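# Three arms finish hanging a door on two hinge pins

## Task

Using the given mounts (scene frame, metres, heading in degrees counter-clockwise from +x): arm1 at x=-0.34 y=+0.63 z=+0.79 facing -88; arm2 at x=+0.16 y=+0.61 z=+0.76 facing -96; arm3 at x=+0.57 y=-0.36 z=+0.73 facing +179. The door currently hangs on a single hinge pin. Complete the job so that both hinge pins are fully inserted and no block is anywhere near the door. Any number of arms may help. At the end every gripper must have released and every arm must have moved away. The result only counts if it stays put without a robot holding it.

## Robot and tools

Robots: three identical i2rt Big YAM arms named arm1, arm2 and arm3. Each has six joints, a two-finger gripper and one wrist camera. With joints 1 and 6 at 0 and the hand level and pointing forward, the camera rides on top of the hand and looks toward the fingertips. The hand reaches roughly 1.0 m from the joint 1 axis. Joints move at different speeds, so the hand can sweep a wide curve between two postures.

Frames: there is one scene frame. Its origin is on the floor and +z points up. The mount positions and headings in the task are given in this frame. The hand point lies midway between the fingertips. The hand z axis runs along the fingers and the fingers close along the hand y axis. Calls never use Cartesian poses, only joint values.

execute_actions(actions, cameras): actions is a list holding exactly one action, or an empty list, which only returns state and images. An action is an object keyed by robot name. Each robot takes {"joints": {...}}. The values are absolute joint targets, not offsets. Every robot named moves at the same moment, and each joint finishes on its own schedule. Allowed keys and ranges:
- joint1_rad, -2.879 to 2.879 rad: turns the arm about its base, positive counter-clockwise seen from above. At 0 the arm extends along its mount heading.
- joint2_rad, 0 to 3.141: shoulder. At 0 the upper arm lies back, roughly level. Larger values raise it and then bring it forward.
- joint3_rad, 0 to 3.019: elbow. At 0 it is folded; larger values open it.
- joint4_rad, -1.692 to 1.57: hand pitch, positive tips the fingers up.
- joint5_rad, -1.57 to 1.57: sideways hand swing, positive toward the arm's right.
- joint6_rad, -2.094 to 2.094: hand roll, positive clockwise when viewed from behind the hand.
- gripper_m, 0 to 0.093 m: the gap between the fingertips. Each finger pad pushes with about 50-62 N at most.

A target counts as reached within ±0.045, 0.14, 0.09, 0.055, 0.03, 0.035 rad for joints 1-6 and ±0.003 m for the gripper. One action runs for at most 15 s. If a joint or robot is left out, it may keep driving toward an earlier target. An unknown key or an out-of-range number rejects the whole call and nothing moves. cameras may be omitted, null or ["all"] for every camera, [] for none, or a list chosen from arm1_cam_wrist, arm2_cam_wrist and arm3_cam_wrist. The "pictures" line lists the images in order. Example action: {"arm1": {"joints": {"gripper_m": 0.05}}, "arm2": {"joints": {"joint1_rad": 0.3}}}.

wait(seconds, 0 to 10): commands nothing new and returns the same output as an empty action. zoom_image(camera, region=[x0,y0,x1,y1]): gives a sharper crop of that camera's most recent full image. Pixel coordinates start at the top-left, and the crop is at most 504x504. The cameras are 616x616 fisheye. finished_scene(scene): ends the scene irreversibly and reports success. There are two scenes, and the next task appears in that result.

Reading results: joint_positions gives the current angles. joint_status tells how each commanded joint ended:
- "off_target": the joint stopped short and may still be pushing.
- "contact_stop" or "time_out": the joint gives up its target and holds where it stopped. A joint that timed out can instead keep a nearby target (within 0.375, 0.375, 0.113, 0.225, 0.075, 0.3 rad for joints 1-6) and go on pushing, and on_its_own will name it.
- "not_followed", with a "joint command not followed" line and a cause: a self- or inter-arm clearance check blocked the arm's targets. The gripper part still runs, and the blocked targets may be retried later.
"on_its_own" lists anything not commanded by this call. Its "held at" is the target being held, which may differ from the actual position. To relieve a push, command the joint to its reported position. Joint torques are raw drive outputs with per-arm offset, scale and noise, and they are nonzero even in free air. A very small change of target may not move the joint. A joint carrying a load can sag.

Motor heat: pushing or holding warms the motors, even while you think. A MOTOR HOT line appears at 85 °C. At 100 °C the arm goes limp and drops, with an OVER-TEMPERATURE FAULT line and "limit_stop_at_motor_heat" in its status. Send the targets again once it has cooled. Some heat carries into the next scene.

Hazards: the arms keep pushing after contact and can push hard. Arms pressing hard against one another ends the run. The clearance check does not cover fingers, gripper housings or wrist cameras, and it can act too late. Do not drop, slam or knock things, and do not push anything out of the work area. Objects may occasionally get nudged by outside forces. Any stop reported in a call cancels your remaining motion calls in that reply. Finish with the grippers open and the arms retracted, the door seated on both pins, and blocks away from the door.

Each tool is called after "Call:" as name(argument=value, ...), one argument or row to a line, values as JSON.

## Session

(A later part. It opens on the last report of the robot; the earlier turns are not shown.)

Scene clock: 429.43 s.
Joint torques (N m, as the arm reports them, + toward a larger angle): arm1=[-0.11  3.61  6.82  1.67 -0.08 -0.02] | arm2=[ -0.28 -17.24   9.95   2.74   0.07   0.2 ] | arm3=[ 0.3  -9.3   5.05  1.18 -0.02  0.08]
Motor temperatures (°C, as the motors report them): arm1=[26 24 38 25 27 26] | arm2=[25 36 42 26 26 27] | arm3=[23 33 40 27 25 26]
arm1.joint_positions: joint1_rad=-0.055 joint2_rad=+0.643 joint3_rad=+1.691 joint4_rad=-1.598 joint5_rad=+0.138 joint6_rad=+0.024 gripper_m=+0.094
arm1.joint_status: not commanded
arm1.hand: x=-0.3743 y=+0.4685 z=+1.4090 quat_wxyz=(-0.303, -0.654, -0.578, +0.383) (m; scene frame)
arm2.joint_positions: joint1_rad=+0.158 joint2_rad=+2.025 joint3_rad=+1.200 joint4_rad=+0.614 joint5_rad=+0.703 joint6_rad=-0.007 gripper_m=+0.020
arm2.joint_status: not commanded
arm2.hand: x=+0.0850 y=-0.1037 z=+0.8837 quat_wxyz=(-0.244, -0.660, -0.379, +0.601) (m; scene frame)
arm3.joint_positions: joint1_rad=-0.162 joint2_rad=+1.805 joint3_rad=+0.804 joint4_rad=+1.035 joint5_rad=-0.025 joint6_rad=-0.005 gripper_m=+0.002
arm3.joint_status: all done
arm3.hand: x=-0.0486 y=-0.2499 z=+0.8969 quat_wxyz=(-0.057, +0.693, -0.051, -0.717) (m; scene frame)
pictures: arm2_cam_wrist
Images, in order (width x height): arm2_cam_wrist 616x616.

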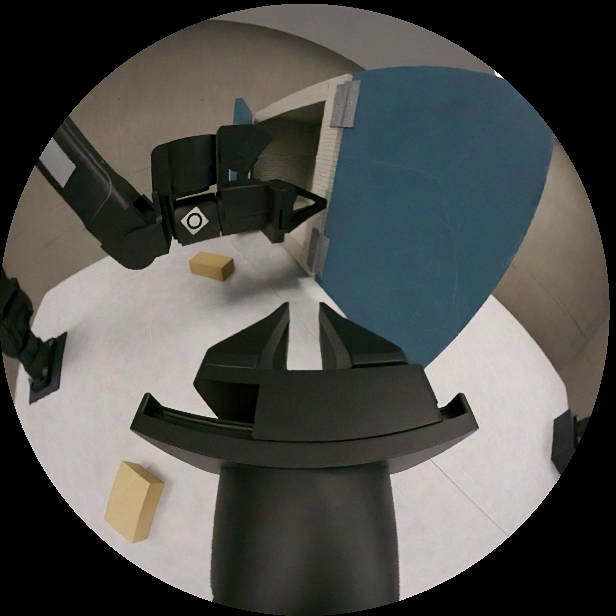

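Call:
execute_actions(
  actions=[
    {"arm3":{"joints":{"joint2_rad":1.805,"joint3_rad":0.804,"joint4_rad":1.035,"gripper_m":0.025}}},
  ],
  cameras=["arm2_cam_wrist","arm3_cam_wrist"],
)

Call:
zoom_image(
  camera="arm2_cam_wrist",
  region=[285, 175, 355, 275],
)

Scene clock: 433.83 s.
Joint torques (N m, as the arm reports them, + toward a larger angle): arm1=[-0.28  3.62  6.82  1.65 -0.1  -0.02] | arm2=[ -0.63 -17.45  10.12   2.72   0.05   0.19] | arm3=[  0.42 -12.38   6.3    1.68  -0.01   0.06]
Motor temperatures (°C, as the motors report them): arm1=[26 24 38 25 27 26] | arm2=[25 36 42 26 26 27] | arm3=[23 33 40 27 25 26]
arm1.joint_positions: joint1_rad=-0.055 joint2_rad=+0.643 joint3_rad=+1.691 joint4_rad=-1.598 joint5_rad=+0.138 joint6_rad=+0.024 gripper_m=+0.094
arm1.joint_status: not commanded
arm1.hand: x=-0.3743 y=+0.4685 z=+1.4090 quat_wxyz=(-0.303, -0.654, -0.578, +0.383) (m; scene frame)
arm2.joint_positions: joint1_rad=+0.158 joint2_rad=+2.025 joint3_rad=+1.200 joint4_rad=+0.614 joint5_rad=+0.703 joint6_rad=-0.007 gripper_m=+0.020
arm2.joint_status: not commanded
arm2.hand: x=+0.0850 y=-0.1037 z=+0.8837 quat_wxyz=(-0.244, -0.660, -0.379, +0.601) (m; scene frame)
arm3.joint_positions: joint1_rad=-0.162 joint2_rad=+1.805 joint3_rad=+0.804 joint4_rad=+1.035 joint5_rad=-0.025 joint6_rad=-0.005 gripper_m=+0.025
arm3.joint_status: all done
arm3.hand: x=-0.0484 y=-0.2499 z=+0.8964 quat_wxyz=(-0.057, +0.693, -0.051, -0.717) (m; scene frame)
pictures: arm2_cam_wrist, arm3_cam_wrist
Images, in order (width x height): arm2_cam_wrist 616x616, arm3_cam_wrist 616x616.

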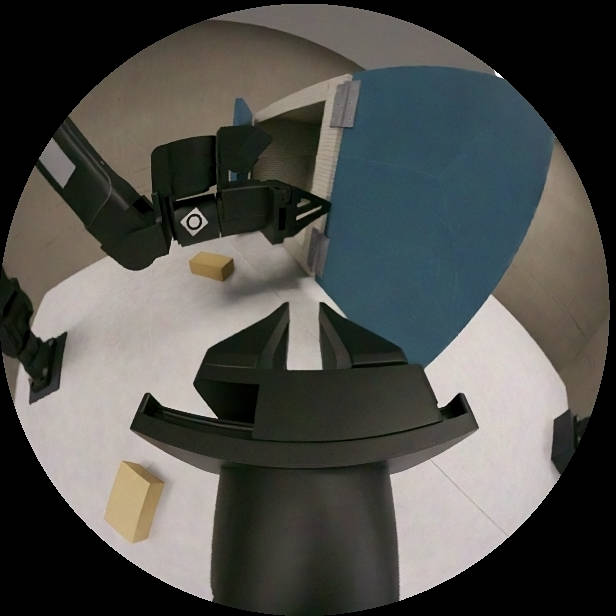

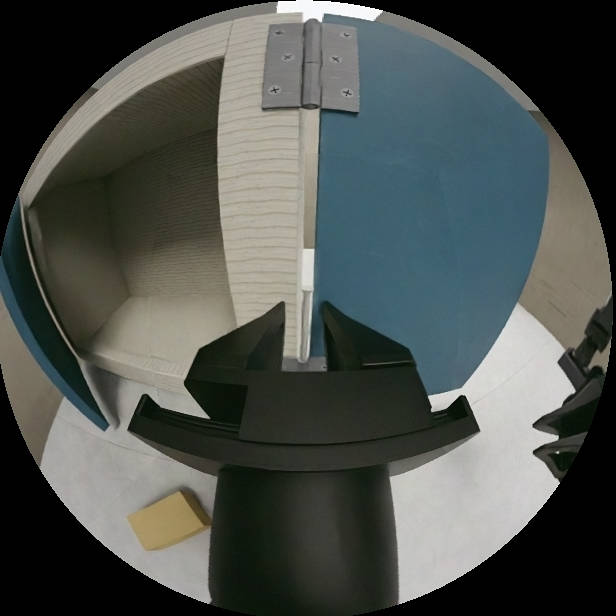

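Region (285, 175, 355, 275) of arm2_cam_wrist's 616x616 image, scaled by 5.040, with more detail than that image has; it fills the left 353 columns of this view, and the rest is white.

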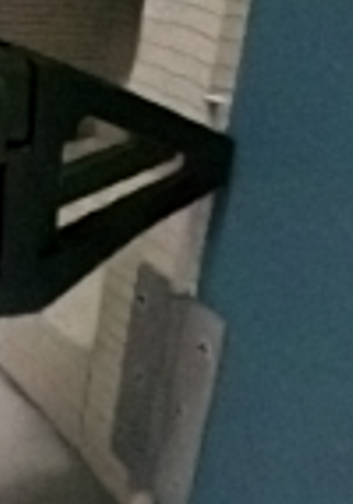

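Call:
execute_actions(
  actions=[
    {"arm3":{"joints":{"joint2_rad":1.4,"joint3_rad":0.6,"joint4_rad":0.6,"joint5_rad":0}},"arm2":{"joints":{"joint1_rad":0.5,"joint2_rad":1.2,"joint3_rad":1.0,"joint4_rad":-0.3}},"arm1":{"joints":{"joint1_rad":0.28,"joint2_rad":1.3,"joint3_rad":0.5,"joint4_rad":0.78,"joint5_rad":0,"joint6_rad":0,"gripper_m":0.09}}},
  ],
)

Scene clock: 445.83 s.
Joint torques (N m, as the arm reports them, + toward a larger angle): arm1=[-0.19 -8.93  7.1   2.39 -0.23 -0.21] | arm2=[-0.9  -7.52 11.71  0.77  0.35  0.21] | arm3=[ 0.67 -7.95  7.83  1.41  0.01  0.08]
Motor temperatures (°C, as the motors report them): arm1=[26 24 38 25 27 26] | arm2=[25 36 42 26 26 27] | arm3=[23 33 40 27 25 26]
arm1.joint_positions: joint1_rad=+0.281 joint2_rad=+1.308 joint3_rad=+0.495 joint4_rad=+0.757 joint5_rad=+0.002 joint6_rad=+0.015 gripper_m=+0.090
arm1.joint_status: all done
arm1.hand: x=-0.1902 y=+0.1562 z=+1.0158 quat_wxyz=(-0.560, -0.433, -0.585, +0.396) (m; scene frame)
arm2.joint_positions: joint1_rad=+0.502 joint2_rad=+1.187 joint3_rad=+0.997 joint4_rad=-0.280 joint5_rad=+0.699 joint6_rad=-0.007 gripper_m=+0.020
arm2.joint_status: all done
arm2.hand: x=+0.2495 y=+0.1056 z=+1.1082 quat_wxyz=(-0.248, -0.593, -0.566, +0.516) (m; scene frame)
arm3.joint_positions: joint1_rad=-0.162 joint2_rad=+1.396 joint3_rad=+0.599 joint4_rad=+0.610 joint5_rad=-0.004 joint6_rad=-0.005 gripper_m=+0.025
arm3.joint_status: all done
arm3.hand: x=+0.0469 y=-0.2634 z=+0.9230 quat_wxyz=(-0.057, +0.767, -0.065, -0.635) (m; scene frame)
pictures: arm1_cam_wrist, arm2_cam_wrist, arm3_cam_wrist
Images, in order (width x height): arm1_cam_wrist 616x616, arm2_cam_wrist 616x616, arm3_cam_wrist 616x616.

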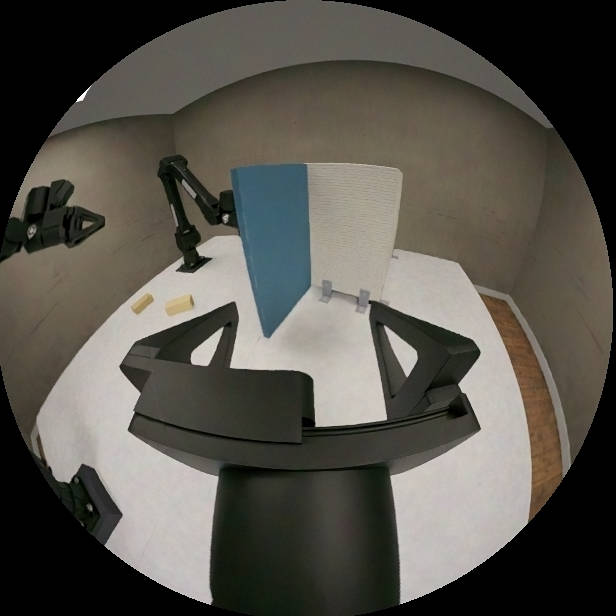

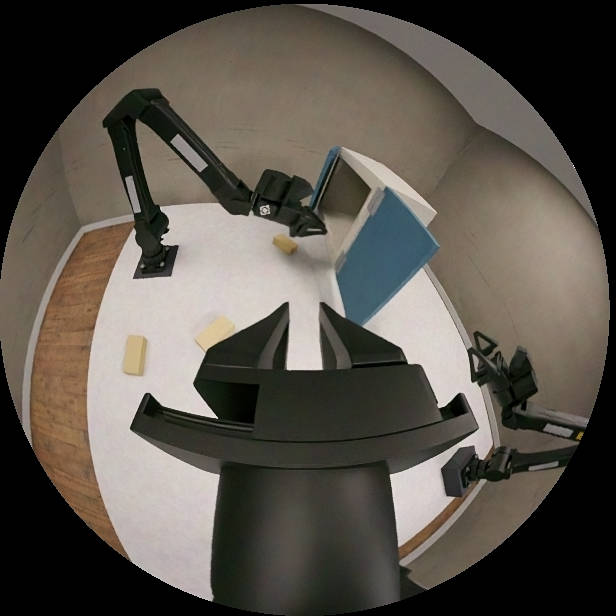

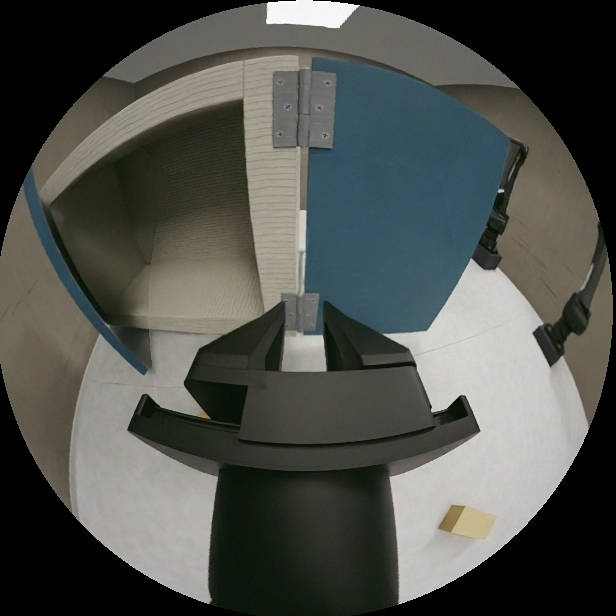

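Call:
zoom_image(
  camera="arm3_cam_wrist",
  region=[260, 200, 350, 340],
)

Region (260, 200, 350, 340) of arm3_cam_wrist's 616x616 image, scaled by 3.600, with more detail than that image has; it fills the left 324 columns of this view, and the rest is white.

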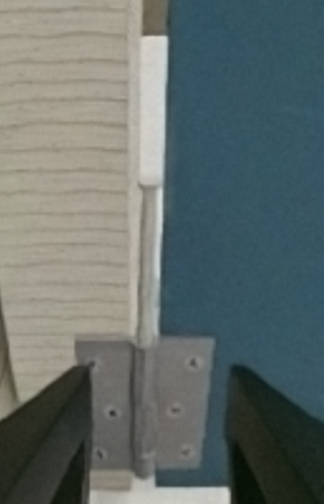

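Call:
execute_actions(
  actions=[
    {"arm1":{"joints":{"joint1_rad":0.545,"joint2_rad":1.86,"joint3_rad":0.85,"joint4_rad":1.03,"joint5_rad":0.4}}},
  ],
  cameras=["arm1_cam_wrist"],
)

Scene clock: 459.23 s.
Joint torques (N m, as the arm reports them, + toward a larger angle): arm1=[ -0.52 -16.46   7.03   2.25  -0.02  -0.2 ] | arm2=[-0.63 -6.82 11.77  0.8   0.33  0.2 ] | arm3=[ 0.71 -7.56  7.77  1.39  0.02  0.08]
Motor temperatures (°C, as the motors report them): arm1=[26 25 38 25 27 26] | arm2=[25 34 43 25 26 27] | arm3=[23 32 41 27 25 26]
arm1.joint_positions: joint1_rad=+0.551 joint2_rad=+1.873 joint3_rad=+0.827 joint4_rad=+1.010 joint5_rad=+0.397 joint6_rad=+0.014 gripper_m=+0.090
arm1.joint_status: all done
arm1.hand: x=-0.0541 y=+0.0738 z=+0.9263 quat_wxyz=(-0.537, -0.460, -0.554, +0.440) (m; scene frame)
arm2.joint_positions: joint1_rad=+0.502 joint2_rad=+1.187 joint3_rad=+0.997 joint4_rad=-0.280 joint5_rad=+0.699 joint6_rad=-0.007 gripper_m=+0.020
arm2.joint_status: not commanded
arm2.hand: x=+0.2495 y=+0.1056 z=+1.1082 quat_wxyz=(-0.248, -0.593, -0.566, +0.516) (m; scene frame)
arm3.joint_positions: joint1_rad=-0.162 joint2_rad=+1.396 joint3_rad=+0.599 joint4_rad=+0.610 joint5_rad=-0.004 joint6_rad=-0.005 gripper_m=+0.025
arm3.joint_status: not commanded
arm3.hand: x=+0.0469 y=-0.2634 z=+0.9230 quat_wxyz=(-0.057, +0.767, -0.065, -0.635) (m; scene frame)
pictures: arm1_cam_wrist
Images, in order (width x height): arm1_cam_wrist 616x616.

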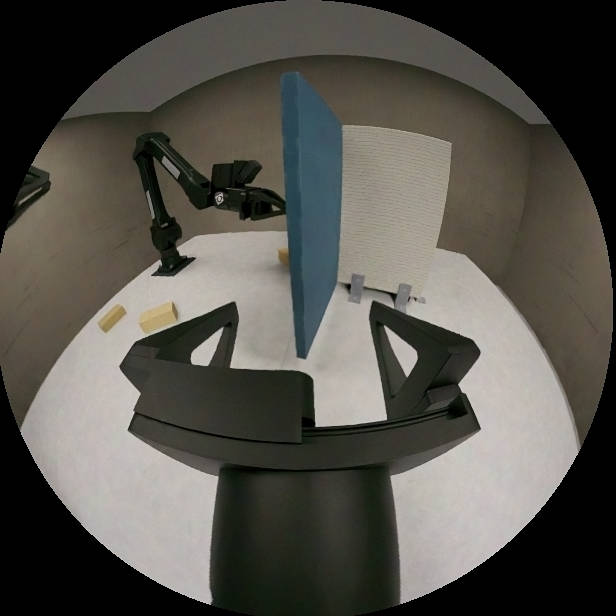

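Centered. Advance.

Call:
execute_actions(
  actions=[
    {"arm1":{"joints":{"joint1_rad":0.52,"joint2_rad":2.0,"joint3_rad":1.09,"joint4_rad":0.95,"joint5_rad":0.37}}},
  ],
  cameras=["arm1_cam_wrist","arm2_cam_wrist"],
)

Scene clock: 462.67 s.
Joint torques (N m, as the arm reports them, + toward a larger angle): arm1=[ -0.3  -18.59   8.29   1.2   -0.23  -0.19] | arm2=[-0.61 -6.87 11.83  0.91  0.35  0.23] | arm3=[ 0.39 -7.78  7.73  1.42  0.03  0.08]
Motor temperatures (°C, as the motors report them): arm1=[26 25 38 25 27 26] | arm2=[25 34 43 25 26 27] | arm3=[23 32 41 27 25 26]
arm1.joint_positions: joint1_rad=+0.522 joint2_rad=+2.008 joint3_rad=+1.060 joint4_rad=+0.959 joint5_rad=+0.372 joint6_rad=+0.014 gripper_m=+0.090
arm1.joint_status: all done
arm1.hand: x=-0.0260 y=+0.0021 z=+0.9300 quat_wxyz=(-0.552, -0.456, -0.538, +0.446) (m; scene frame)
arm2.joint_positions: joint1_rad=+0.502 joint2_rad=+1.187 joint3_rad=+0.997 joint4_rad=-0.280 joint5_rad=+0.699 joint6_rad=-0.007 gripper_m=+0.020
arm2.joint_status: not commanded
arm2.hand: x=+0.2495 y=+0.1056 z=+1.1082 quat_wxyz=(-0.248, -0.593, -0.566, +0.516) (m; scene frame)
arm3.joint_positions: joint1_rad=-0.162 joint2_rad=+1.396 joint3_rad=+0.599 joint4_rad=+0.610 joint5_rad=-0.004 joint6_rad=-0.005 gripper_m=+0.025
arm3.joint_status: not commanded
arm3.hand: x=+0.0469 y=-0.2634 z=+0.9230 quat_wxyz=(-0.057, +0.767, -0.065, -0.635) (m; scene frame)
pictures: arm1_cam_wrist, arm2_cam_wrist
Images, in order (width x height): arm1_cam_wrist 616x616, arm2_cam_wrist 616x616.

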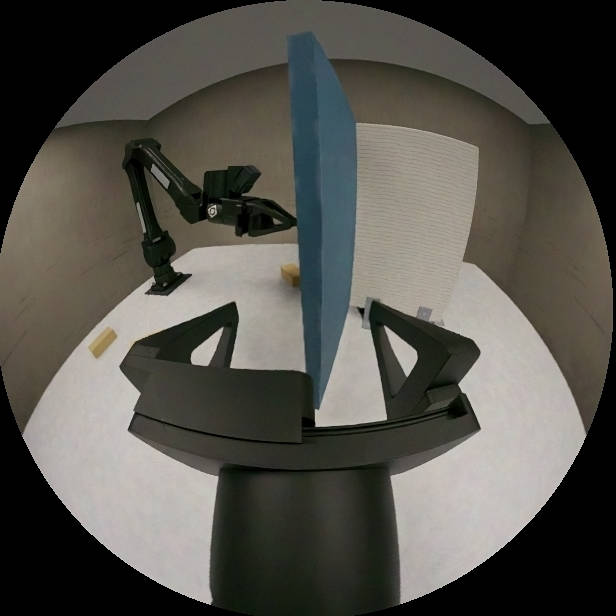

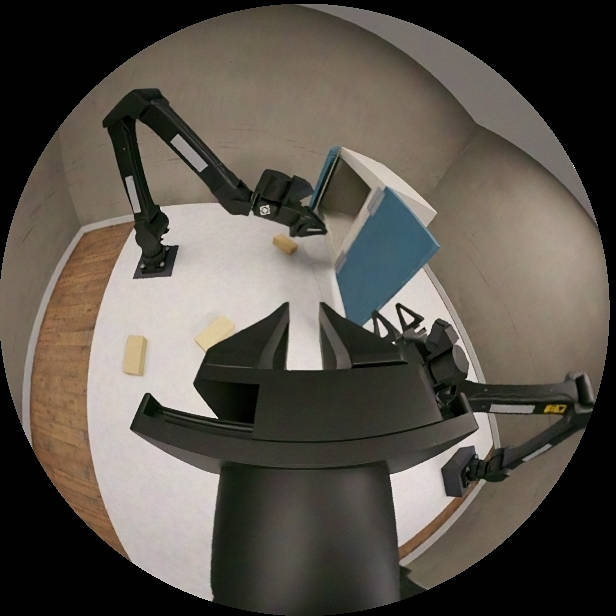

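Call:
execute_actions(
  actions=[
    {"arm1":{"joints":{"joint1_rad":0.49,"joint2_rad":2.13,"joint3_rad":1.32,"joint4_rad":0.88,"joint5_rad":0.34}}},
  ],
  cameras=["arm1_cam_wrist"],
)

Call:
execute_actions(
  actions=[
    {"arm1":{"joints":{"gripper_m":0.0}}},
  ],
  cameras=["arm1_cam_wrist","arm3_cam_wrist"],
)

Scene clock: 474.53 s.
Joint torques (N m, as the arm reports them, + toward a larger angle): arm1=[ -0.14 -20.7    9.14   1.18  -0.26  -0.21] | arm2=[-0.79 -7.19 11.78  0.88  0.34  0.23] | arm3=[ 0.53 -7.53  7.74  1.46  0.02  0.07]
Motor temperatures (°C, as the motors report them): arm1=[26 26 39 25 27 26] | arm2=[25 33 43 25 26 27] | arm3=[23 32 41 27 25 26]
arm1.joint_positions: joint1_rad=+0.490 joint2_rad=+2.138 joint3_rad=+1.285 joint4_rad=+0.889 joint5_rad=+0.342 joint6_rad=+0.014 gripper_m=+0.090
arm1.joint_status: all done
arm1.hand: x=-0.0070 y=-0.0649 z=+0.9270 quat_wxyz=(-0.560, -0.453, -0.529, +0.449) (m; scene frame)
arm2.joint_positions: joint1_rad=+0.502 joint2_rad=+1.187 joint3_rad=+0.997 joint4_rad=-0.280 joint5_rad=+0.699 joint6_rad=-0.007 gripper_m=+0.020
arm2.joint_status: not commanded
arm2.hand: x=+0.2495 y=+0.1056 z=+1.1082 quat_wxyz=(-0.248, -0.593, -0.566, +0.516) (m; scene frame)
arm3.joint_positions: joint1_rad=-0.162 joint2_rad=+1.396 joint3_rad=+0.599 joint4_rad=+0.610 joint5_rad=-0.004 joint6_rad=-0.005 gripper_m=+0.025
arm3.joint_status: not commanded
arm3.hand: x=+0.0469 y=-0.2634 z=+0.9230 quat_wxyz=(-0.057, +0.767, -0.065, -0.635) (m; scene frame)
pictures: arm1_cam_wrist
Images, in order (width x height): arm1_cam_wrist 616x616.

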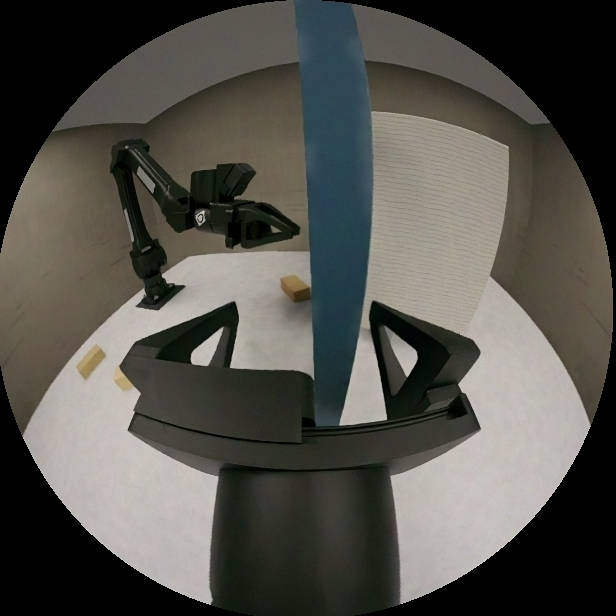

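Scene clock: 475.23 s.
Joint torques (N m, as the arm reports them, + toward a larger angle): arm1=[  0.4  -20.16  10.05   1.21  -2.8    0.14] | arm2=[-0.51 -7.2  11.78  0.88  0.34  0.21] | arm3=[ 0.04 -7.33  7.87  1.52  0.01  0.1 ]
Motor temperatures (°C, as the motors report them): arm1=[26 26 39 25 27 26] | arm2=[25 33 43 25 26 27] | arm3=[23 32 41 27 25 26]
arm1.joint_positions: joint1_rad=+0.484 joint2_rad=+2.130 joint3_rad=+1.275 joint4_rad=+0.888 joint5_rad=+0.393 joint6_rad=-0.014 gripper_m=+0.027
arm1.joint_status: gripper_m off_target (ended at +0.027, target +0.000)
arm1.hand: x=-0.0216 y=-0.0659 z=+0.9276 quat_wxyz=(-0.539, -0.462, -0.523, +0.472) (m; scene frame)
arm2.joint_positions: joint1_rad=+0.502 joint2_rad=+1.187 joint3_rad=+0.997 joint4_rad=-0.280 joint5_rad=+0.699 joint6_rad=-0.007 gripper_m=+0.020
arm2.joint_status: not commanded
arm2.hand: x=+0.2495 y=+0.1056 z=+1.1082 quat_wxyz=(-0.248, -0.593, -0.566, +0.516) (m; scene frame)
arm3.joint_positions: joint1_rad=-0.162 joint2_rad=+1.396 joint3_rad=+0.599 joint4_rad=+0.610 joint5_rad=-0.004 joint6_rad=-0.005 gripper_m=+0.025
arm3.joint_status: not commanded
arm3.hand: x=+0.0469 y=-0.2634 z=+0.9230 quat_wxyz=(-0.057, +0.767, -0.065, -0.635) (m; scene frame)
pictures: arm1_cam_wrist, arm3_cam_wrist
Images, in order (width x height): arm1_cam_wrist 616x616, arm3_cam_wrist 616x616.

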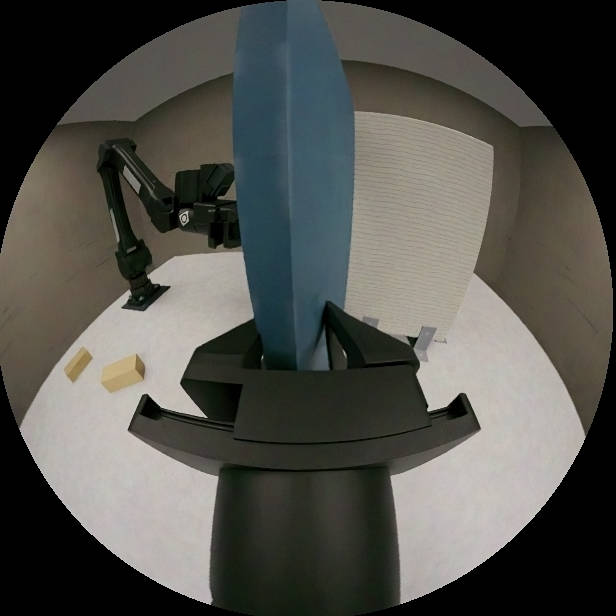

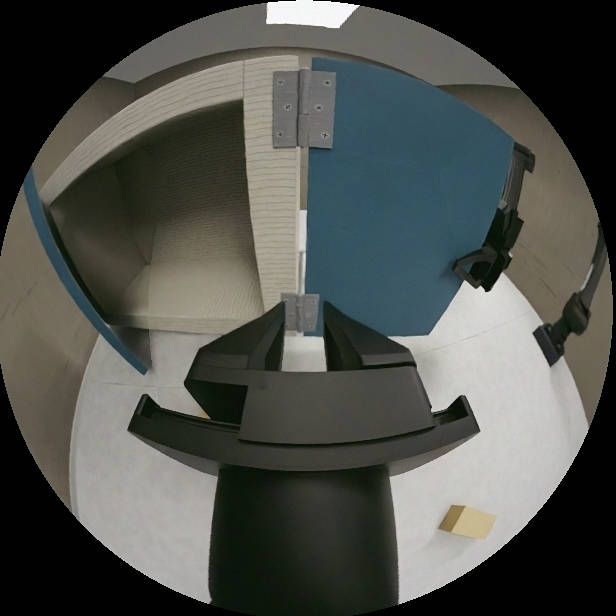

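Call:
execute_actions(
  actions=[
    {"arm1":{"joints":{"joint5_rad":0.45,"joint1_rad":0.484,"joint2_rad":2.07}}},
  ],
  cameras=["arm3_cam_wrist"],
)

Call:
zoom_image(
  camera="arm3_cam_wrist",
  region=[260, 200, 350, 340],
)

Scene clock: 486.83 s.
Joint torques (N m, as the arm reports them, + toward a larger angle): arm1=[  1.07 -24.12  11.42   1.47  -2.24   0.18] | arm2=[-0.65 -7.19 11.77  0.83  0.35  0.22] | arm3=[ 0.38 -7.69  7.82  1.37  0.02  0.09]
Motor temperatures (°C, as the motors report them): arm1=[26 28 41 25 32 26] | arm2=[25 33 44 25 26 27] | arm3=[23 32 41 27 25 26]
arm1.joint_positions: joint1_rad=+0.467 joint2_rad=+2.114 joint3_rad=+1.257 joint4_rad=+0.880 joint5_rad=+0.491 joint6_rad=-0.018 gripper_m=+0.014
arm1.joint_status: joint5_rad time_out (moved +0.099 of +0.057); the others done
arm1.on_its_own: joint5_rad reads +0.491 and still pushes toward +0.450 since a time_out; gripper_m moved -0.013 toward your old target +0.000
arm1.hand: x=-0.0527 y=-0.0679 z=+0.9287 quat_wxyz=(-0.507, -0.493, -0.500, +0.501) (m; scene frame)
arm2.joint_positions: joint1_rad=+0.502 joint2_rad=+1.187 joint3_rad=+0.997 joint4_rad=-0.280 joint5_rad=+0.699 joint6_rad=-0.007 gripper_m=+0.020
arm2.joint_status: not commanded
arm2.hand: x=+0.2495 y=+0.1056 z=+1.1082 quat_wxyz=(-0.248, -0.593, -0.566, +0.516) (m; scene frame)
arm3.joint_positions: joint1_rad=-0.162 joint2_rad=+1.396 joint3_rad=+0.599 joint4_rad=+0.610 joint5_rad=-0.004 joint6_rad=-0.005 gripper_m=+0.025
arm3.joint_status: not commanded
arm3.hand: x=+0.0469 y=-0.2634 z=+0.9230 quat_wxyz=(-0.057, +0.767, -0.065, -0.635) (m; scene frame)
pictures: arm3_cam_wrist
Images, in order (width x height): arm3_cam_wrist 616x616.

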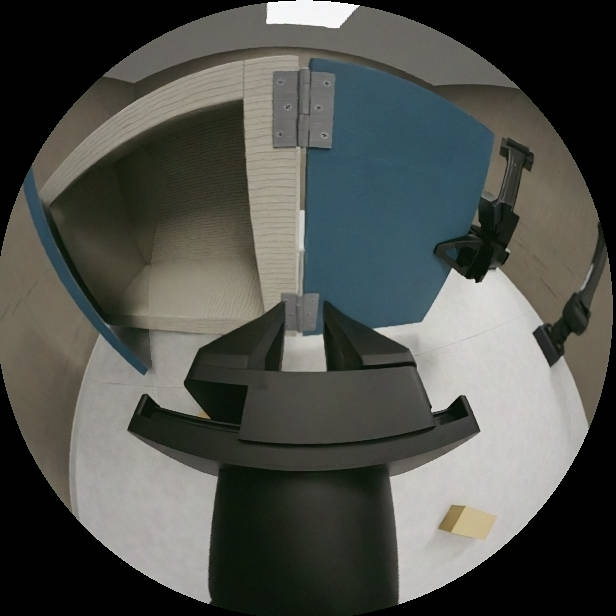

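Region (260, 200, 350, 340) of arm3_cam_wrist's 616x616 image, scaled by 3.600, with more detail than that image has; it fills the left 324 columns of this view, and the rest is white.

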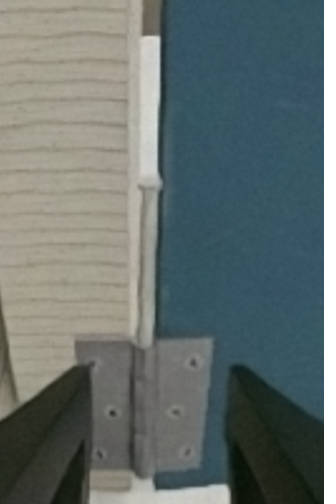

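Call:
execute_actions(
  actions=[
    {"arm1":{"joints":{"joint5_rad":0.49,"joint1_rad":0.467,"joint2_rad":2.07,"joint3_rad":1.31}}},
  ],
  cameras=["arm3_cam_wrist"],
)

Call:
zoom_image(
  camera="arm3_cam_wrist",
  region=[260, 200, 350, 340],
)

Scene clock: 490.80 s.
Joint torques (N m, as the arm reports them, + toward a larger angle): arm1=[ -0.03 -23.8   10.67   1.57  -0.77   0.18] | arm2=[-0.49 -7.08 11.82  0.87  0.32  0.19] | arm3=[ 0.09 -7.76  7.79  1.42  0.02  0.08]
Motor temperatures (°C, as the motors report them): arm1=[26 28 42 25 32 26] | arm2=[25 33 44 25 26 27] | arm3=[23 32 41 27 25 26]
arm1.joint_positions: joint1_rad=+0.467 joint2_rad=+2.114 joint3_rad=+1.257 joint4_rad=+0.879 joint5_rad=+0.502 joint6_rad=-0.018 gripper_m=+0.014
arm1.joint_status: all done
arm1.hand: x=-0.0546 y=-0.0679 z=+0.9284 quat_wxyz=(-0.504, -0.496, -0.497, +0.503) (m; scene frame)
arm2.joint_positions: joint1_rad=+0.502 joint2_rad=+1.187 joint3_rad=+0.997 joint4_rad=-0.280 joint5_rad=+0.699 joint6_rad=-0.007 gripper_m=+0.020
arm2.joint_status: not commanded
arm2.hand: x=+0.2495 y=+0.1056 z=+1.1082 quat_wxyz=(-0.248, -0.593, -0.566, +0.516) (m; scene frame)
arm3.joint_positions: joint1_rad=-0.162 joint2_rad=+1.396 joint3_rad=+0.599 joint4_rad=+0.610 joint5_rad=-0.004 joint6_rad=-0.005 gripper_m=+0.025
arm3.joint_status: not commanded
arm3.hand: x=+0.0469 y=-0.2634 z=+0.9230 quat_wxyz=(-0.057, +0.767, -0.065, -0.635) (m; scene frame)
pictures: arm3_cam_wrist
Images, in order (width x height): arm3_cam_wrist 616x616.

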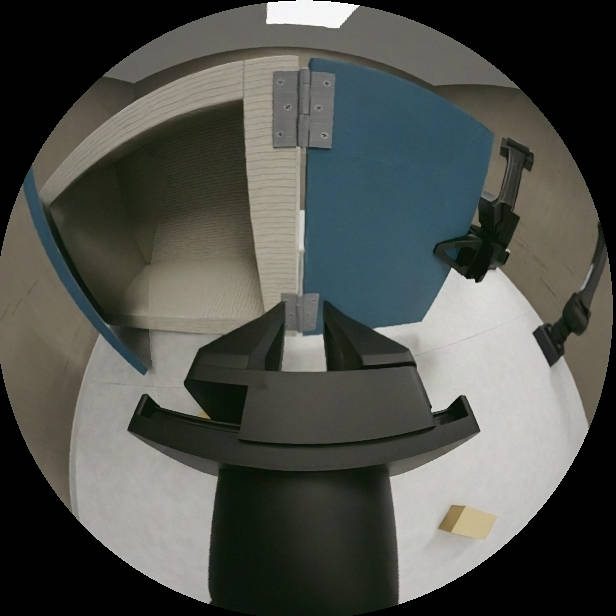

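Region (260, 200, 350, 340) of arm3_cam_wrist's 616x616 image, scaled by 3.600, with more detail than that image has; it fills the left 324 columns of this view, and the rest is white.

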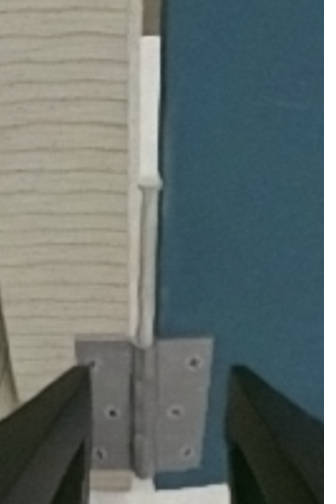

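No lift yet; more.

Call:
execute_actions(
  actions=[
    {"arm1":{"joints":{"joint2_rad":2.02,"joint3_rad":1.33}}},
  ],
  cameras=["arm3_cam_wrist"],
)

Call:
zoom_image(
  camera="arm3_cam_wrist",
  region=[260, 200, 350, 340],
)

Scene clock: 495.00 s.
Joint torques (N m, as the arm reports them, + toward a larger angle): arm1=[ -0.02 -27.78  12.29   2.08  -0.81   0.15] | arm2=[-0.7  -7.25 11.78  0.87  0.33  0.23] | arm3=[ 0.47 -7.54  7.82  1.42  0.02  0.12]
Motor temperatures (°C, as the motors report them): arm1=[26 29 42 25 31 26] | arm2=[25 33 44 25 26 27] | arm3=[23 32 41 27 25 26]
arm1.joint_positions: joint1_rad=+0.467 joint2_rad=+2.107 joint3_rad=+1.257 joint4_rad=+0.863 joint5_rad=+0.503 joint6_rad=-0.014 gripper_m=+0.014
arm1.joint_status: all done
arm1.hand: x=-0.0547 y=-0.0679 z=+0.9299 quat_wxyz=(-0.501, -0.498, -0.499, +0.502) (m; scene frame)
arm2.joint_positions: joint1_rad=+0.502 joint2_rad=+1.187 joint3_rad=+0.997 joint4_rad=-0.280 joint5_rad=+0.699 joint6_rad=-0.007 gripper_m=+0.020
arm2.joint_status: not commanded
arm2.hand: x=+0.2495 y=+0.1056 z=+1.1082 quat_wxyz=(-0.248, -0.593, -0.566, +0.516) (m; scene frame)
arm3.joint_positions: joint1_rad=-0.162 joint2_rad=+1.396 joint3_rad=+0.599 joint4_rad=+0.610 joint5_rad=-0.004 joint6_rad=-0.005 gripper_m=+0.025
arm3.joint_status: not commanded
arm3.hand: x=+0.0469 y=-0.2634 z=+0.9230 quat_wxyz=(-0.057, +0.767, -0.065, -0.635) (m; scene frame)
pictures: arm3_cam_wrist
Images, in order (width x height): arm3_cam_wrist 616x616.

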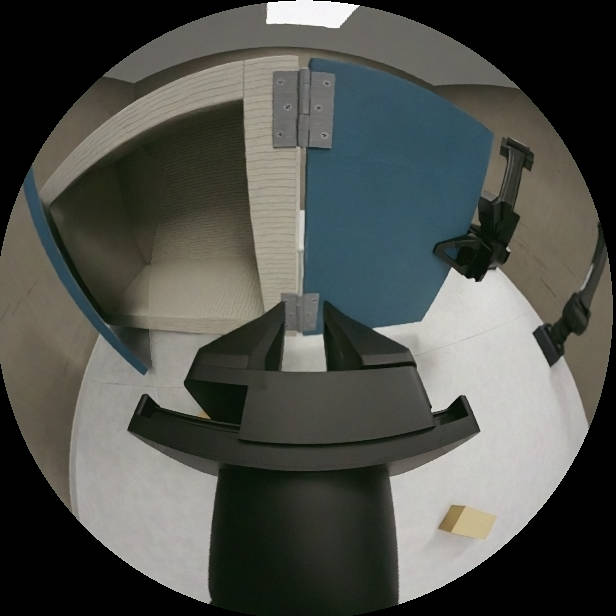

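Region (260, 200, 350, 340) of arm3_cam_wrist's 616x616 image, scaled by 3.600, with more detail than that image has; it fills the left 324 columns of this view, and the rest is white.

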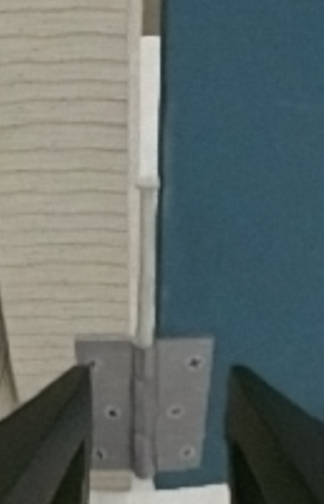

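Call:
execute_actions(
  actions=[
    {"arm1":{"joints":{"joint2_rad":1.97,"joint3_rad":1.36,"joint4_rad":0.9}}},
  ],
  cameras=["arm3_cam_wrist"],
)

Call:
zoom_image(
  camera="arm3_cam_wrist",
  region=[260, 200, 350, 340],
)

Scene clock: 500.47 s.
Joint torques (N m, as the arm reports them, + toward a larger angle): arm1=[  0.02 -31.4   14.78   2.91  -0.81   0.11] | arm2=[-0.6  -7.46 11.8   0.8   0.37  0.23] | arm3=[ 0.54 -7.62  7.78  1.48  0.01  0.08]
Motor temperatures (°C, as the motors report them): arm1=[26 30 44 25 31 26] | arm2=[25 33 44 25 26 27] | arm3=[23 32 41 27 25 26]
arm1.joint_positions: joint1_rad=+0.467 joint2_rad=+2.101 joint3_rad=+1.257 joint4_rad=+0.859 joint5_rad=+0.503 joint6_rad=-0.013 gripper_m=+0.014
arm1.joint_status: joint3_rad time_out (moved +0.000 of +0.103); the others done
arm1.on_its_own: joint3_rad reads +1.257 and still pushes toward +1.360 since a time_out
arm1.hand: x=-0.0548 y=-0.0679 z=+0.9330 quat_wxyz=(-0.502, -0.498, -0.498, +0.501) (m; scene frame)
arm2.joint_positions: joint1_rad=+0.502 joint2_rad=+1.187 joint3_rad=+0.997 joint4_rad=-0.280 joint5_rad=+0.699 joint6_rad=-0.007 gripper_m=+0.020
arm2.joint_status: not commanded
arm2.hand: x=+0.2495 y=+0.1056 z=+1.1082 quat_wxyz=(-0.248, -0.593, -0.566, +0.516) (m; scene frame)
arm3.joint_positions: joint1_rad=-0.162 joint2_rad=+1.396 joint3_rad=+0.599 joint4_rad=+0.610 joint5_rad=-0.004 joint6_rad=-0.005 gripper_m=+0.025
arm3.joint_status: not commanded
arm3.hand: x=+0.0469 y=-0.2634 z=+0.9230 quat_wxyz=(-0.057, +0.767, -0.065, -0.635) (m; scene frame)
pictures: arm3_cam_wrist
Images, in order (width x height): arm3_cam_wrist 616x616.

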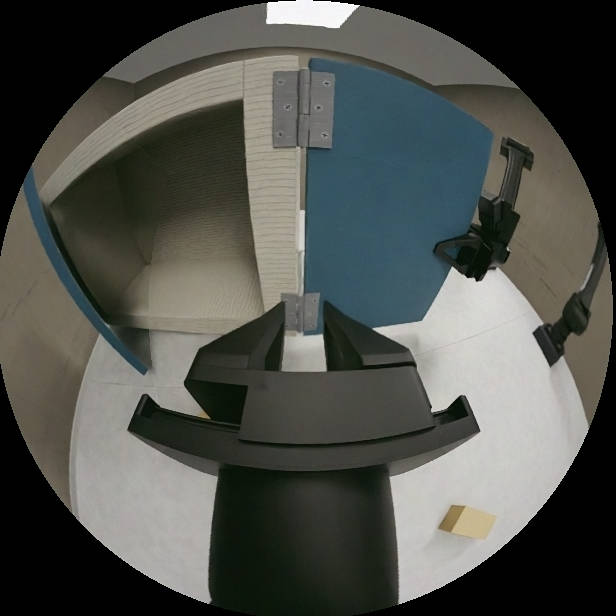

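Region (260, 200, 350, 340) of arm3_cam_wrist's 616x616 image, scaled by 3.600, with more detail than that image has; it fills the left 324 columns of this view, and the rest is white.

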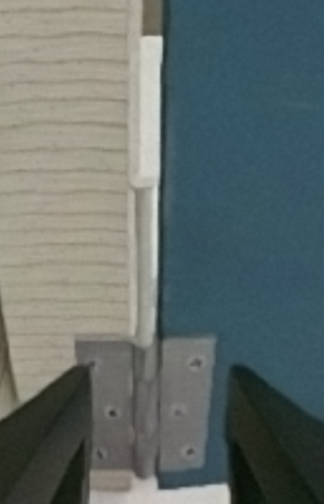

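Call:
execute_actions(
  actions=[
    {"arm1":{"joints":{"joint2_rad":2.03,"joint3_rad":1.3,"joint4_rad":0.87}},"arm3":{"joints":{"joint2_rad":1.64,"joint3_rad":0.83,"joint4_rad":0.84,"joint5_rad":-0.02,"gripper_m":0.0}}},
  ],
  cameras=["arm3_cam_wrist","arm2_cam_wrist"],
)

Scene clock: 509.40 s.
Joint torques (N m, as the arm reports them, + toward a larger angle): arm1=[ -0.43 -26.5   10.     2.15  -0.85   0.11] | arm2=[-0.91 -7.33 11.77  0.83  0.34  0.21] | arm3=[  0.37 -10.42  10.66   2.58  -0.31   0.09]
Motor temperatures (°C, as the motors report them): arm1=[26 32 47 25 30 26] | arm2=[25 32 44 25 26 27] | arm3=[23 32 42 27 25 26]
arm1.joint_positions: joint1_rad=+0.467 joint2_rad=+2.101 joint3_rad=+1.255 joint4_rad=+0.851 joint5_rad=+0.504 joint6_rad=-0.011 gripper_m=+0.014
arm1.joint_status: all done
arm1.hand: x=-0.0552 y=-0.0675 z=+0.9303 quat_wxyz=(-0.499, -0.500, -0.501, +0.500) (m; scene frame)
arm2.joint_positions: joint1_rad=+0.502 joint2_rad=+1.187 joint3_rad=+0.997 joint4_rad=-0.280 joint5_rad=+0.699 joint6_rad=-0.007 gripper_m=+0.020
arm2.joint_status: not commanded
arm2.hand: x=+0.2495 y=+0.1056 z=+1.1082 quat_wxyz=(-0.248, -0.593, -0.566, +0.516) (m; scene frame)
arm3.joint_positions: joint1_rad=-0.162 joint2_rad=+1.632 joint3_rad=+0.793 joint4_rad=+0.819 joint5_rad=-0.016 joint6_rad=-0.005 gripper_m=+0.000
arm3.joint_status: all done
arm3.hand: x=-0.0348 y=-0.2509 z=+0.9422 quat_wxyz=(-0.059, +0.712, -0.056, -0.698) (m; scene frame)
pictures: arm2_cam_wrist, arm3_cam_wrist
Images, in order (width x height): arm2_cam_wrist 616x616, arm3_cam_wrist 616x616.

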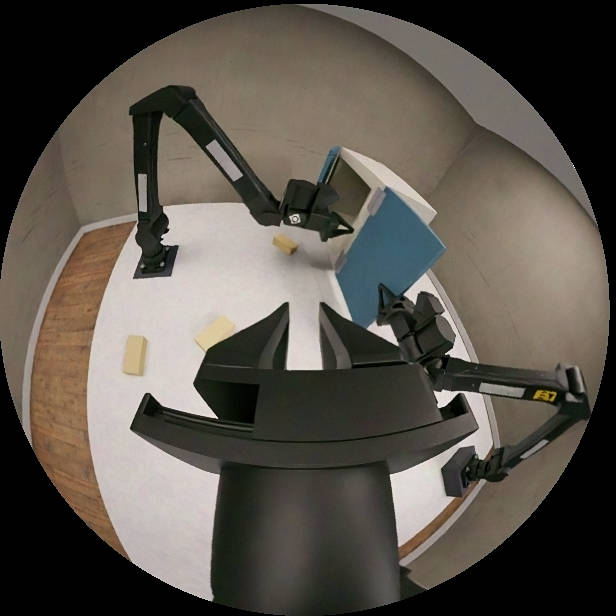

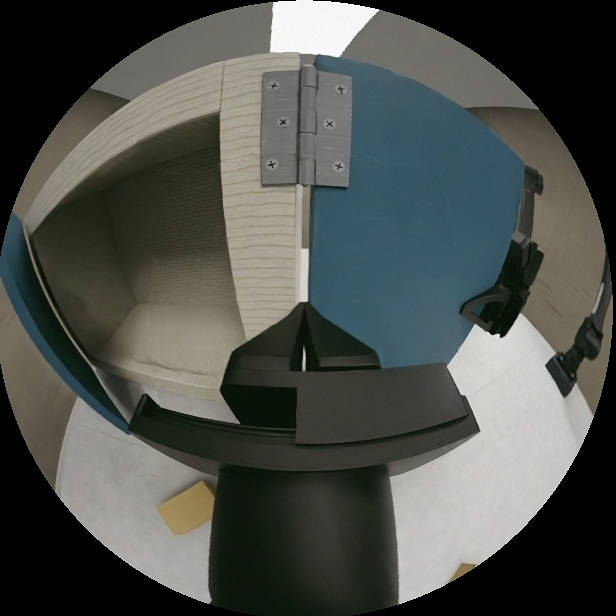

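Call:
execute_actions(
  actions=[
    {"arm3":{"joints":{"joint2_rad":1.67,"joint3_rad":0.865,"joint4_rad":0.87}}},
  ],
  cameras=[],
)

Call:
execute_actions(
  actions=[
    {"arm3":{"joints":{"joint2_rad":1.76,"joint3_rad":0.825,"joint4_rad":0.93}}},
  ],
  cameras=["arm3_cam_wrist","arm2_cam_wrist"],
)

Scene clock: 514.77 s.
Joint torques (N m, as the arm reports them, + toward a larger angle): arm1=[ -0.14 -26.3    9.98   2.13  -0.85   0.11] | arm2=[-0.43 -7.1  11.75  0.76  0.32  0.22] | arm3=[ 0.46 -9.86 10.94  2.58 -0.25  0.1 ]
Motor temperatures (°C, as the motors report them): arm1=[26 32 45 25 30 26] | arm2=[25 32 44 25 26 27] | arm3=[23 32 43 27 25 26]
arm1.joint_positions: joint1_rad=+0.467 joint2_rad=+2.101 joint3_rad=+1.255 joint4_rad=+0.851 joint5_rad=+0.504 joint6_rad=-0.011 gripper_m=+0.014
arm1.joint_status: not commanded
arm1.hand: x=-0.0552 y=-0.0675 z=+0.9303 quat_wxyz=(-0.499, -0.500, -0.501, +0.500) (m; scene frame)
arm2.joint_positions: joint1_rad=+0.502 joint2_rad=+1.187 joint3_rad=+0.997 joint4_rad=-0.280 joint5_rad=+0.699 joint6_rad=-0.007 gripper_m=+0.020
arm2.joint_status: not commanded
arm2.hand: x=+0.2495 y=+0.1056 z=+1.1082 quat_wxyz=(-0.248, -0.593, -0.566, +0.516) (m; scene frame)
arm3.joint_positions: joint1_rad=-0.162 joint2_rad=+1.654 joint3_rad=+0.823 joint4_rad=+0.849 joint5_rad=-0.016 joint6_rad=-0.005 gripper_m=+0.000
arm3.joint_status: all done
arm3.hand: x=-0.0450 y=-0.2490 z=+0.9509 quat_wxyz=(-0.060, +0.699, -0.055, -0.711) (m; scene frame)
pictures: none
No camera images: the call's "cameras" was empty. Leave "cameras" out to get every camera's image.

Scene clock: 515.57 s.
Joint torques (N m, as the arm reports them, + toward a larger angle): arm1=[ -0.07 -26.35   9.94   2.14  -0.85   0.11] | arm2=[-0.33 -7.35 11.78  0.92  0.32  0.23] | arm3=[  0.51 -10.82   6.96   2.03  -0.25   0.08]
Motor temperatures (°C, as the motors report them): arm1=[26 32 45 25 30 26] | arm2=[25 32 44 25 26 27] | arm3=[23 32 43 27 25 26]
arm1.joint_positions: joint1_rad=+0.467 joint2_rad=+2.101 joint3_rad=+1.255 joint4_rad=+0.851 joint5_rad=+0.504 joint6_rad=-0.011 gripper_m=+0.014
arm1.joint_status: not commanded
arm1.hand: x=-0.0552 y=-0.0675 z=+0.9303 quat_wxyz=(-0.499, -0.500, -0.501, +0.500) (m; scene frame)
arm2.joint_positions: joint1_rad=+0.502 joint2_rad=+1.187 joint3_rad=+0.997 joint4_rad=-0.280 joint5_rad=+0.699 joint6_rad=-0.007 gripper_m=+0.020
arm2.joint_status: not commanded
arm2.hand: x=+0.2495 y=+0.1056 z=+1.1082 quat_wxyz=(-0.248, -0.593, -0.566, +0.516) (m; scene frame)
arm3.joint_positions: joint1_rad=-0.162 joint2_rad=+1.737 joint3_rad=+0.824 joint4_rad=+0.927 joint5_rad=-0.017 joint6_rad=-0.005 gripper_m=+0.000
arm3.joint_status: all done
arm3.hand: x=-0.0515 y=-0.2479 z=+0.9207 quat_wxyz=(-0.059, +0.700, -0.055, -0.710) (m; scene frame)
pictures: arm2_cam_wrist, arm3_cam_wrist
Images, in order (width x height): arm2_cam_wrist 616x616, arm3_cam_wrist 616x616.

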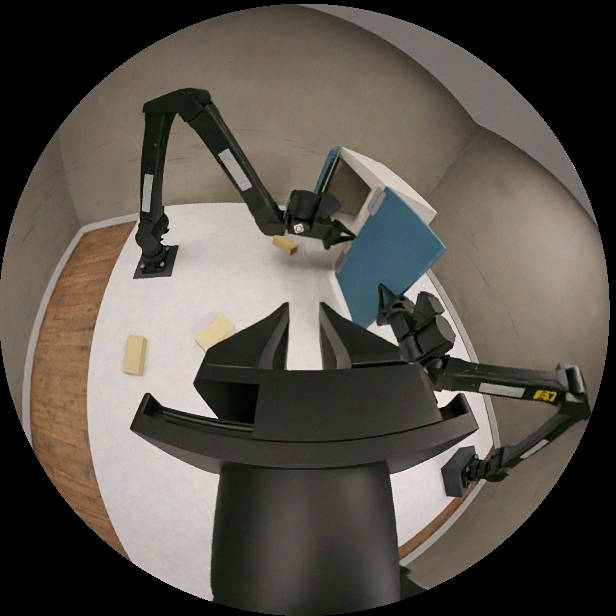

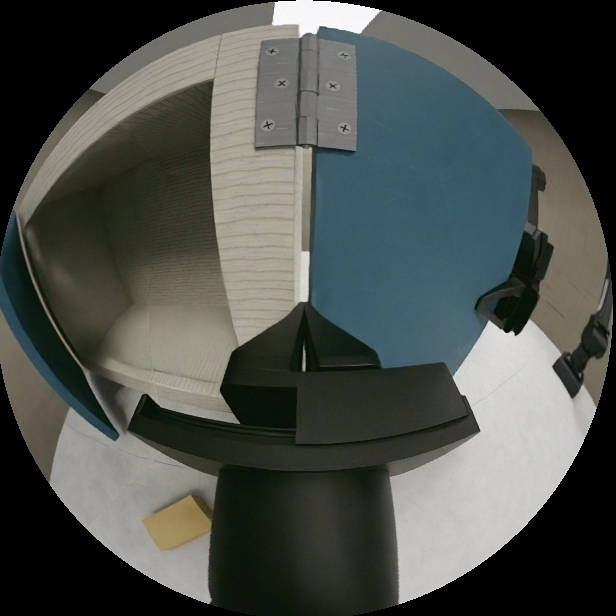

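Continue pressing down.

Call:
execute_actions(
  actions=[
    {"arm3":{"joints":{"joint2_rad":1.81,"joint3_rad":0.8,"joint4_rad":0.99}}},
  ],
  cameras=[],
)

Call:
execute_actions(
  actions=[
    {"arm3":{"joints":{"joint2_rad":1.45,"joint3_rad":0.62,"joint4_rad":0.65}}},
  ],
  cameras=["arm3_cam_wrist"],
)

Call:
zoom_image(
  camera="arm3_cam_wrist",
  region=[260, 200, 350, 340],
)

Scene clock: 521.43 s.
Joint torques (N m, as the arm reports them, + toward a larger angle): arm1=[ -0.14 -26.35  10.02   2.16  -0.86   0.1 ] | arm2=[-0.58 -7.27 11.74  0.8   0.32  0.22] | arm3=[ 0.17 -8.61  5.01  1.51 -0.25  0.09]
Motor temperatures (°C, as the motors report them): arm1=[26 32 45 25 30 26] | arm2=[25 32 44 25 26 27] | arm3=[23 32 42 27 25 26]
arm1.joint_positions: joint1_rad=+0.467 joint2_rad=+2.101 joint3_rad=+1.255 joint4_rad=+0.851 joint5_rad=+0.504 joint6_rad=-0.011 gripper_m=+0.014
arm1.joint_status: not commanded
arm1.hand: x=-0.0552 y=-0.0675 z=+0.9303 quat_wxyz=(-0.499, -0.500, -0.501, +0.500) (m; scene frame)
arm2.joint_positions: joint1_rad=+0.502 joint2_rad=+1.187 joint3_rad=+0.997 joint4_rad=-0.280 joint5_rad=+0.699 joint6_rad=-0.007 gripper_m=+0.020
arm2.joint_status: not commanded
arm2.hand: x=+0.2495 y=+0.1056 z=+1.1082 quat_wxyz=(-0.248, -0.593, -0.566, +0.516) (m; scene frame)
arm3.joint_positions: joint1_rad=-0.162 joint2_rad=+1.764 joint3_rad=+0.821 joint4_rad=+0.997 joint5_rad=-0.017 joint6_rad=-0.005 gripper_m=+0.000
arm3.joint_status: all done
arm3.hand: x=-0.0516 y=-0.2479 z=+0.9198 quat_wxyz=(-0.061, +0.686, -0.053, -0.723) (m; scene frame)
pictures: none
No camera images: the call's "cameras" was empty. Leave "cameras" out to get every camera's image.

Scene clock: 522.67 s.
Joint torques (N m, as the arm reports them, + toward a larger angle): arm1=[ -0.11 -26.36  10.01   2.16  -0.85   0.11] | arm2=[-0.38 -6.95 11.72  0.85  0.33  0.22] | arm3=[ 0.85 -7.32  8.53  1.48 -0.21  0.1 ]
Motor temperatures (°C, as the motors report them): arm1=[26 32 44 25 30 26] | arm2=[25 32 44 25 26 27] | arm3=[23 32 42 27 25 26]
arm1.joint_positions: joint1_rad=+0.467 joint2_rad=+2.101 joint3_rad=+1.255 joint4_rad=+0.851 joint5_rad=+0.504 joint6_rad=-0.011 gripper_m=+0.014
arm1.joint_status: not commanded
arm1.hand: x=-0.0554 y=-0.0676 z=+0.9303 quat_wxyz=(-0.499, -0.500, -0.501, +0.500) (m; scene frame)
arm2.joint_positions: joint1_rad=+0.502 joint2_rad=+1.187 joint3_rad=+0.997 joint4_rad=-0.280 joint5_rad=+0.699 joint6_rad=-0.007 gripper_m=+0.020
arm2.joint_status: not commanded
arm2.hand: x=+0.2495 y=+0.1056 z=+1.1082 quat_wxyz=(-0.248, -0.593, -0.566, +0.516) (m; scene frame)
arm3.joint_positions: joint1_rad=-0.162 joint2_rad=+1.441 joint3_rad=+0.610 joint4_rad=+0.660 joint5_rad=-0.018 joint6_rad=-0.005 gripper_m=+0.000
arm3.joint_status: all done
arm3.hand: x=+0.0382 y=-0.2643 z=+0.9175 quat_wxyz=(-0.052, +0.763, -0.060, -0.642) (m; scene frame)
pictures: arm3_cam_wrist
Images, in order (width x height): arm3_cam_wrist 616x616.

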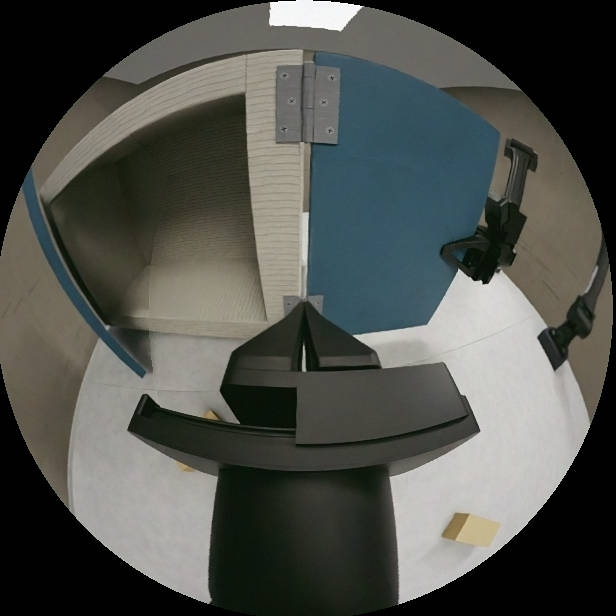

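Region (260, 200, 350, 340) of arm3_cam_wrist's 616x616 image, scaled by 3.600, with more detail than that image has; it fills the left 324 columns of this view, and the rest is white.

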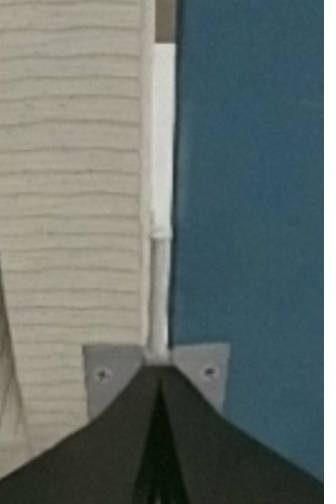

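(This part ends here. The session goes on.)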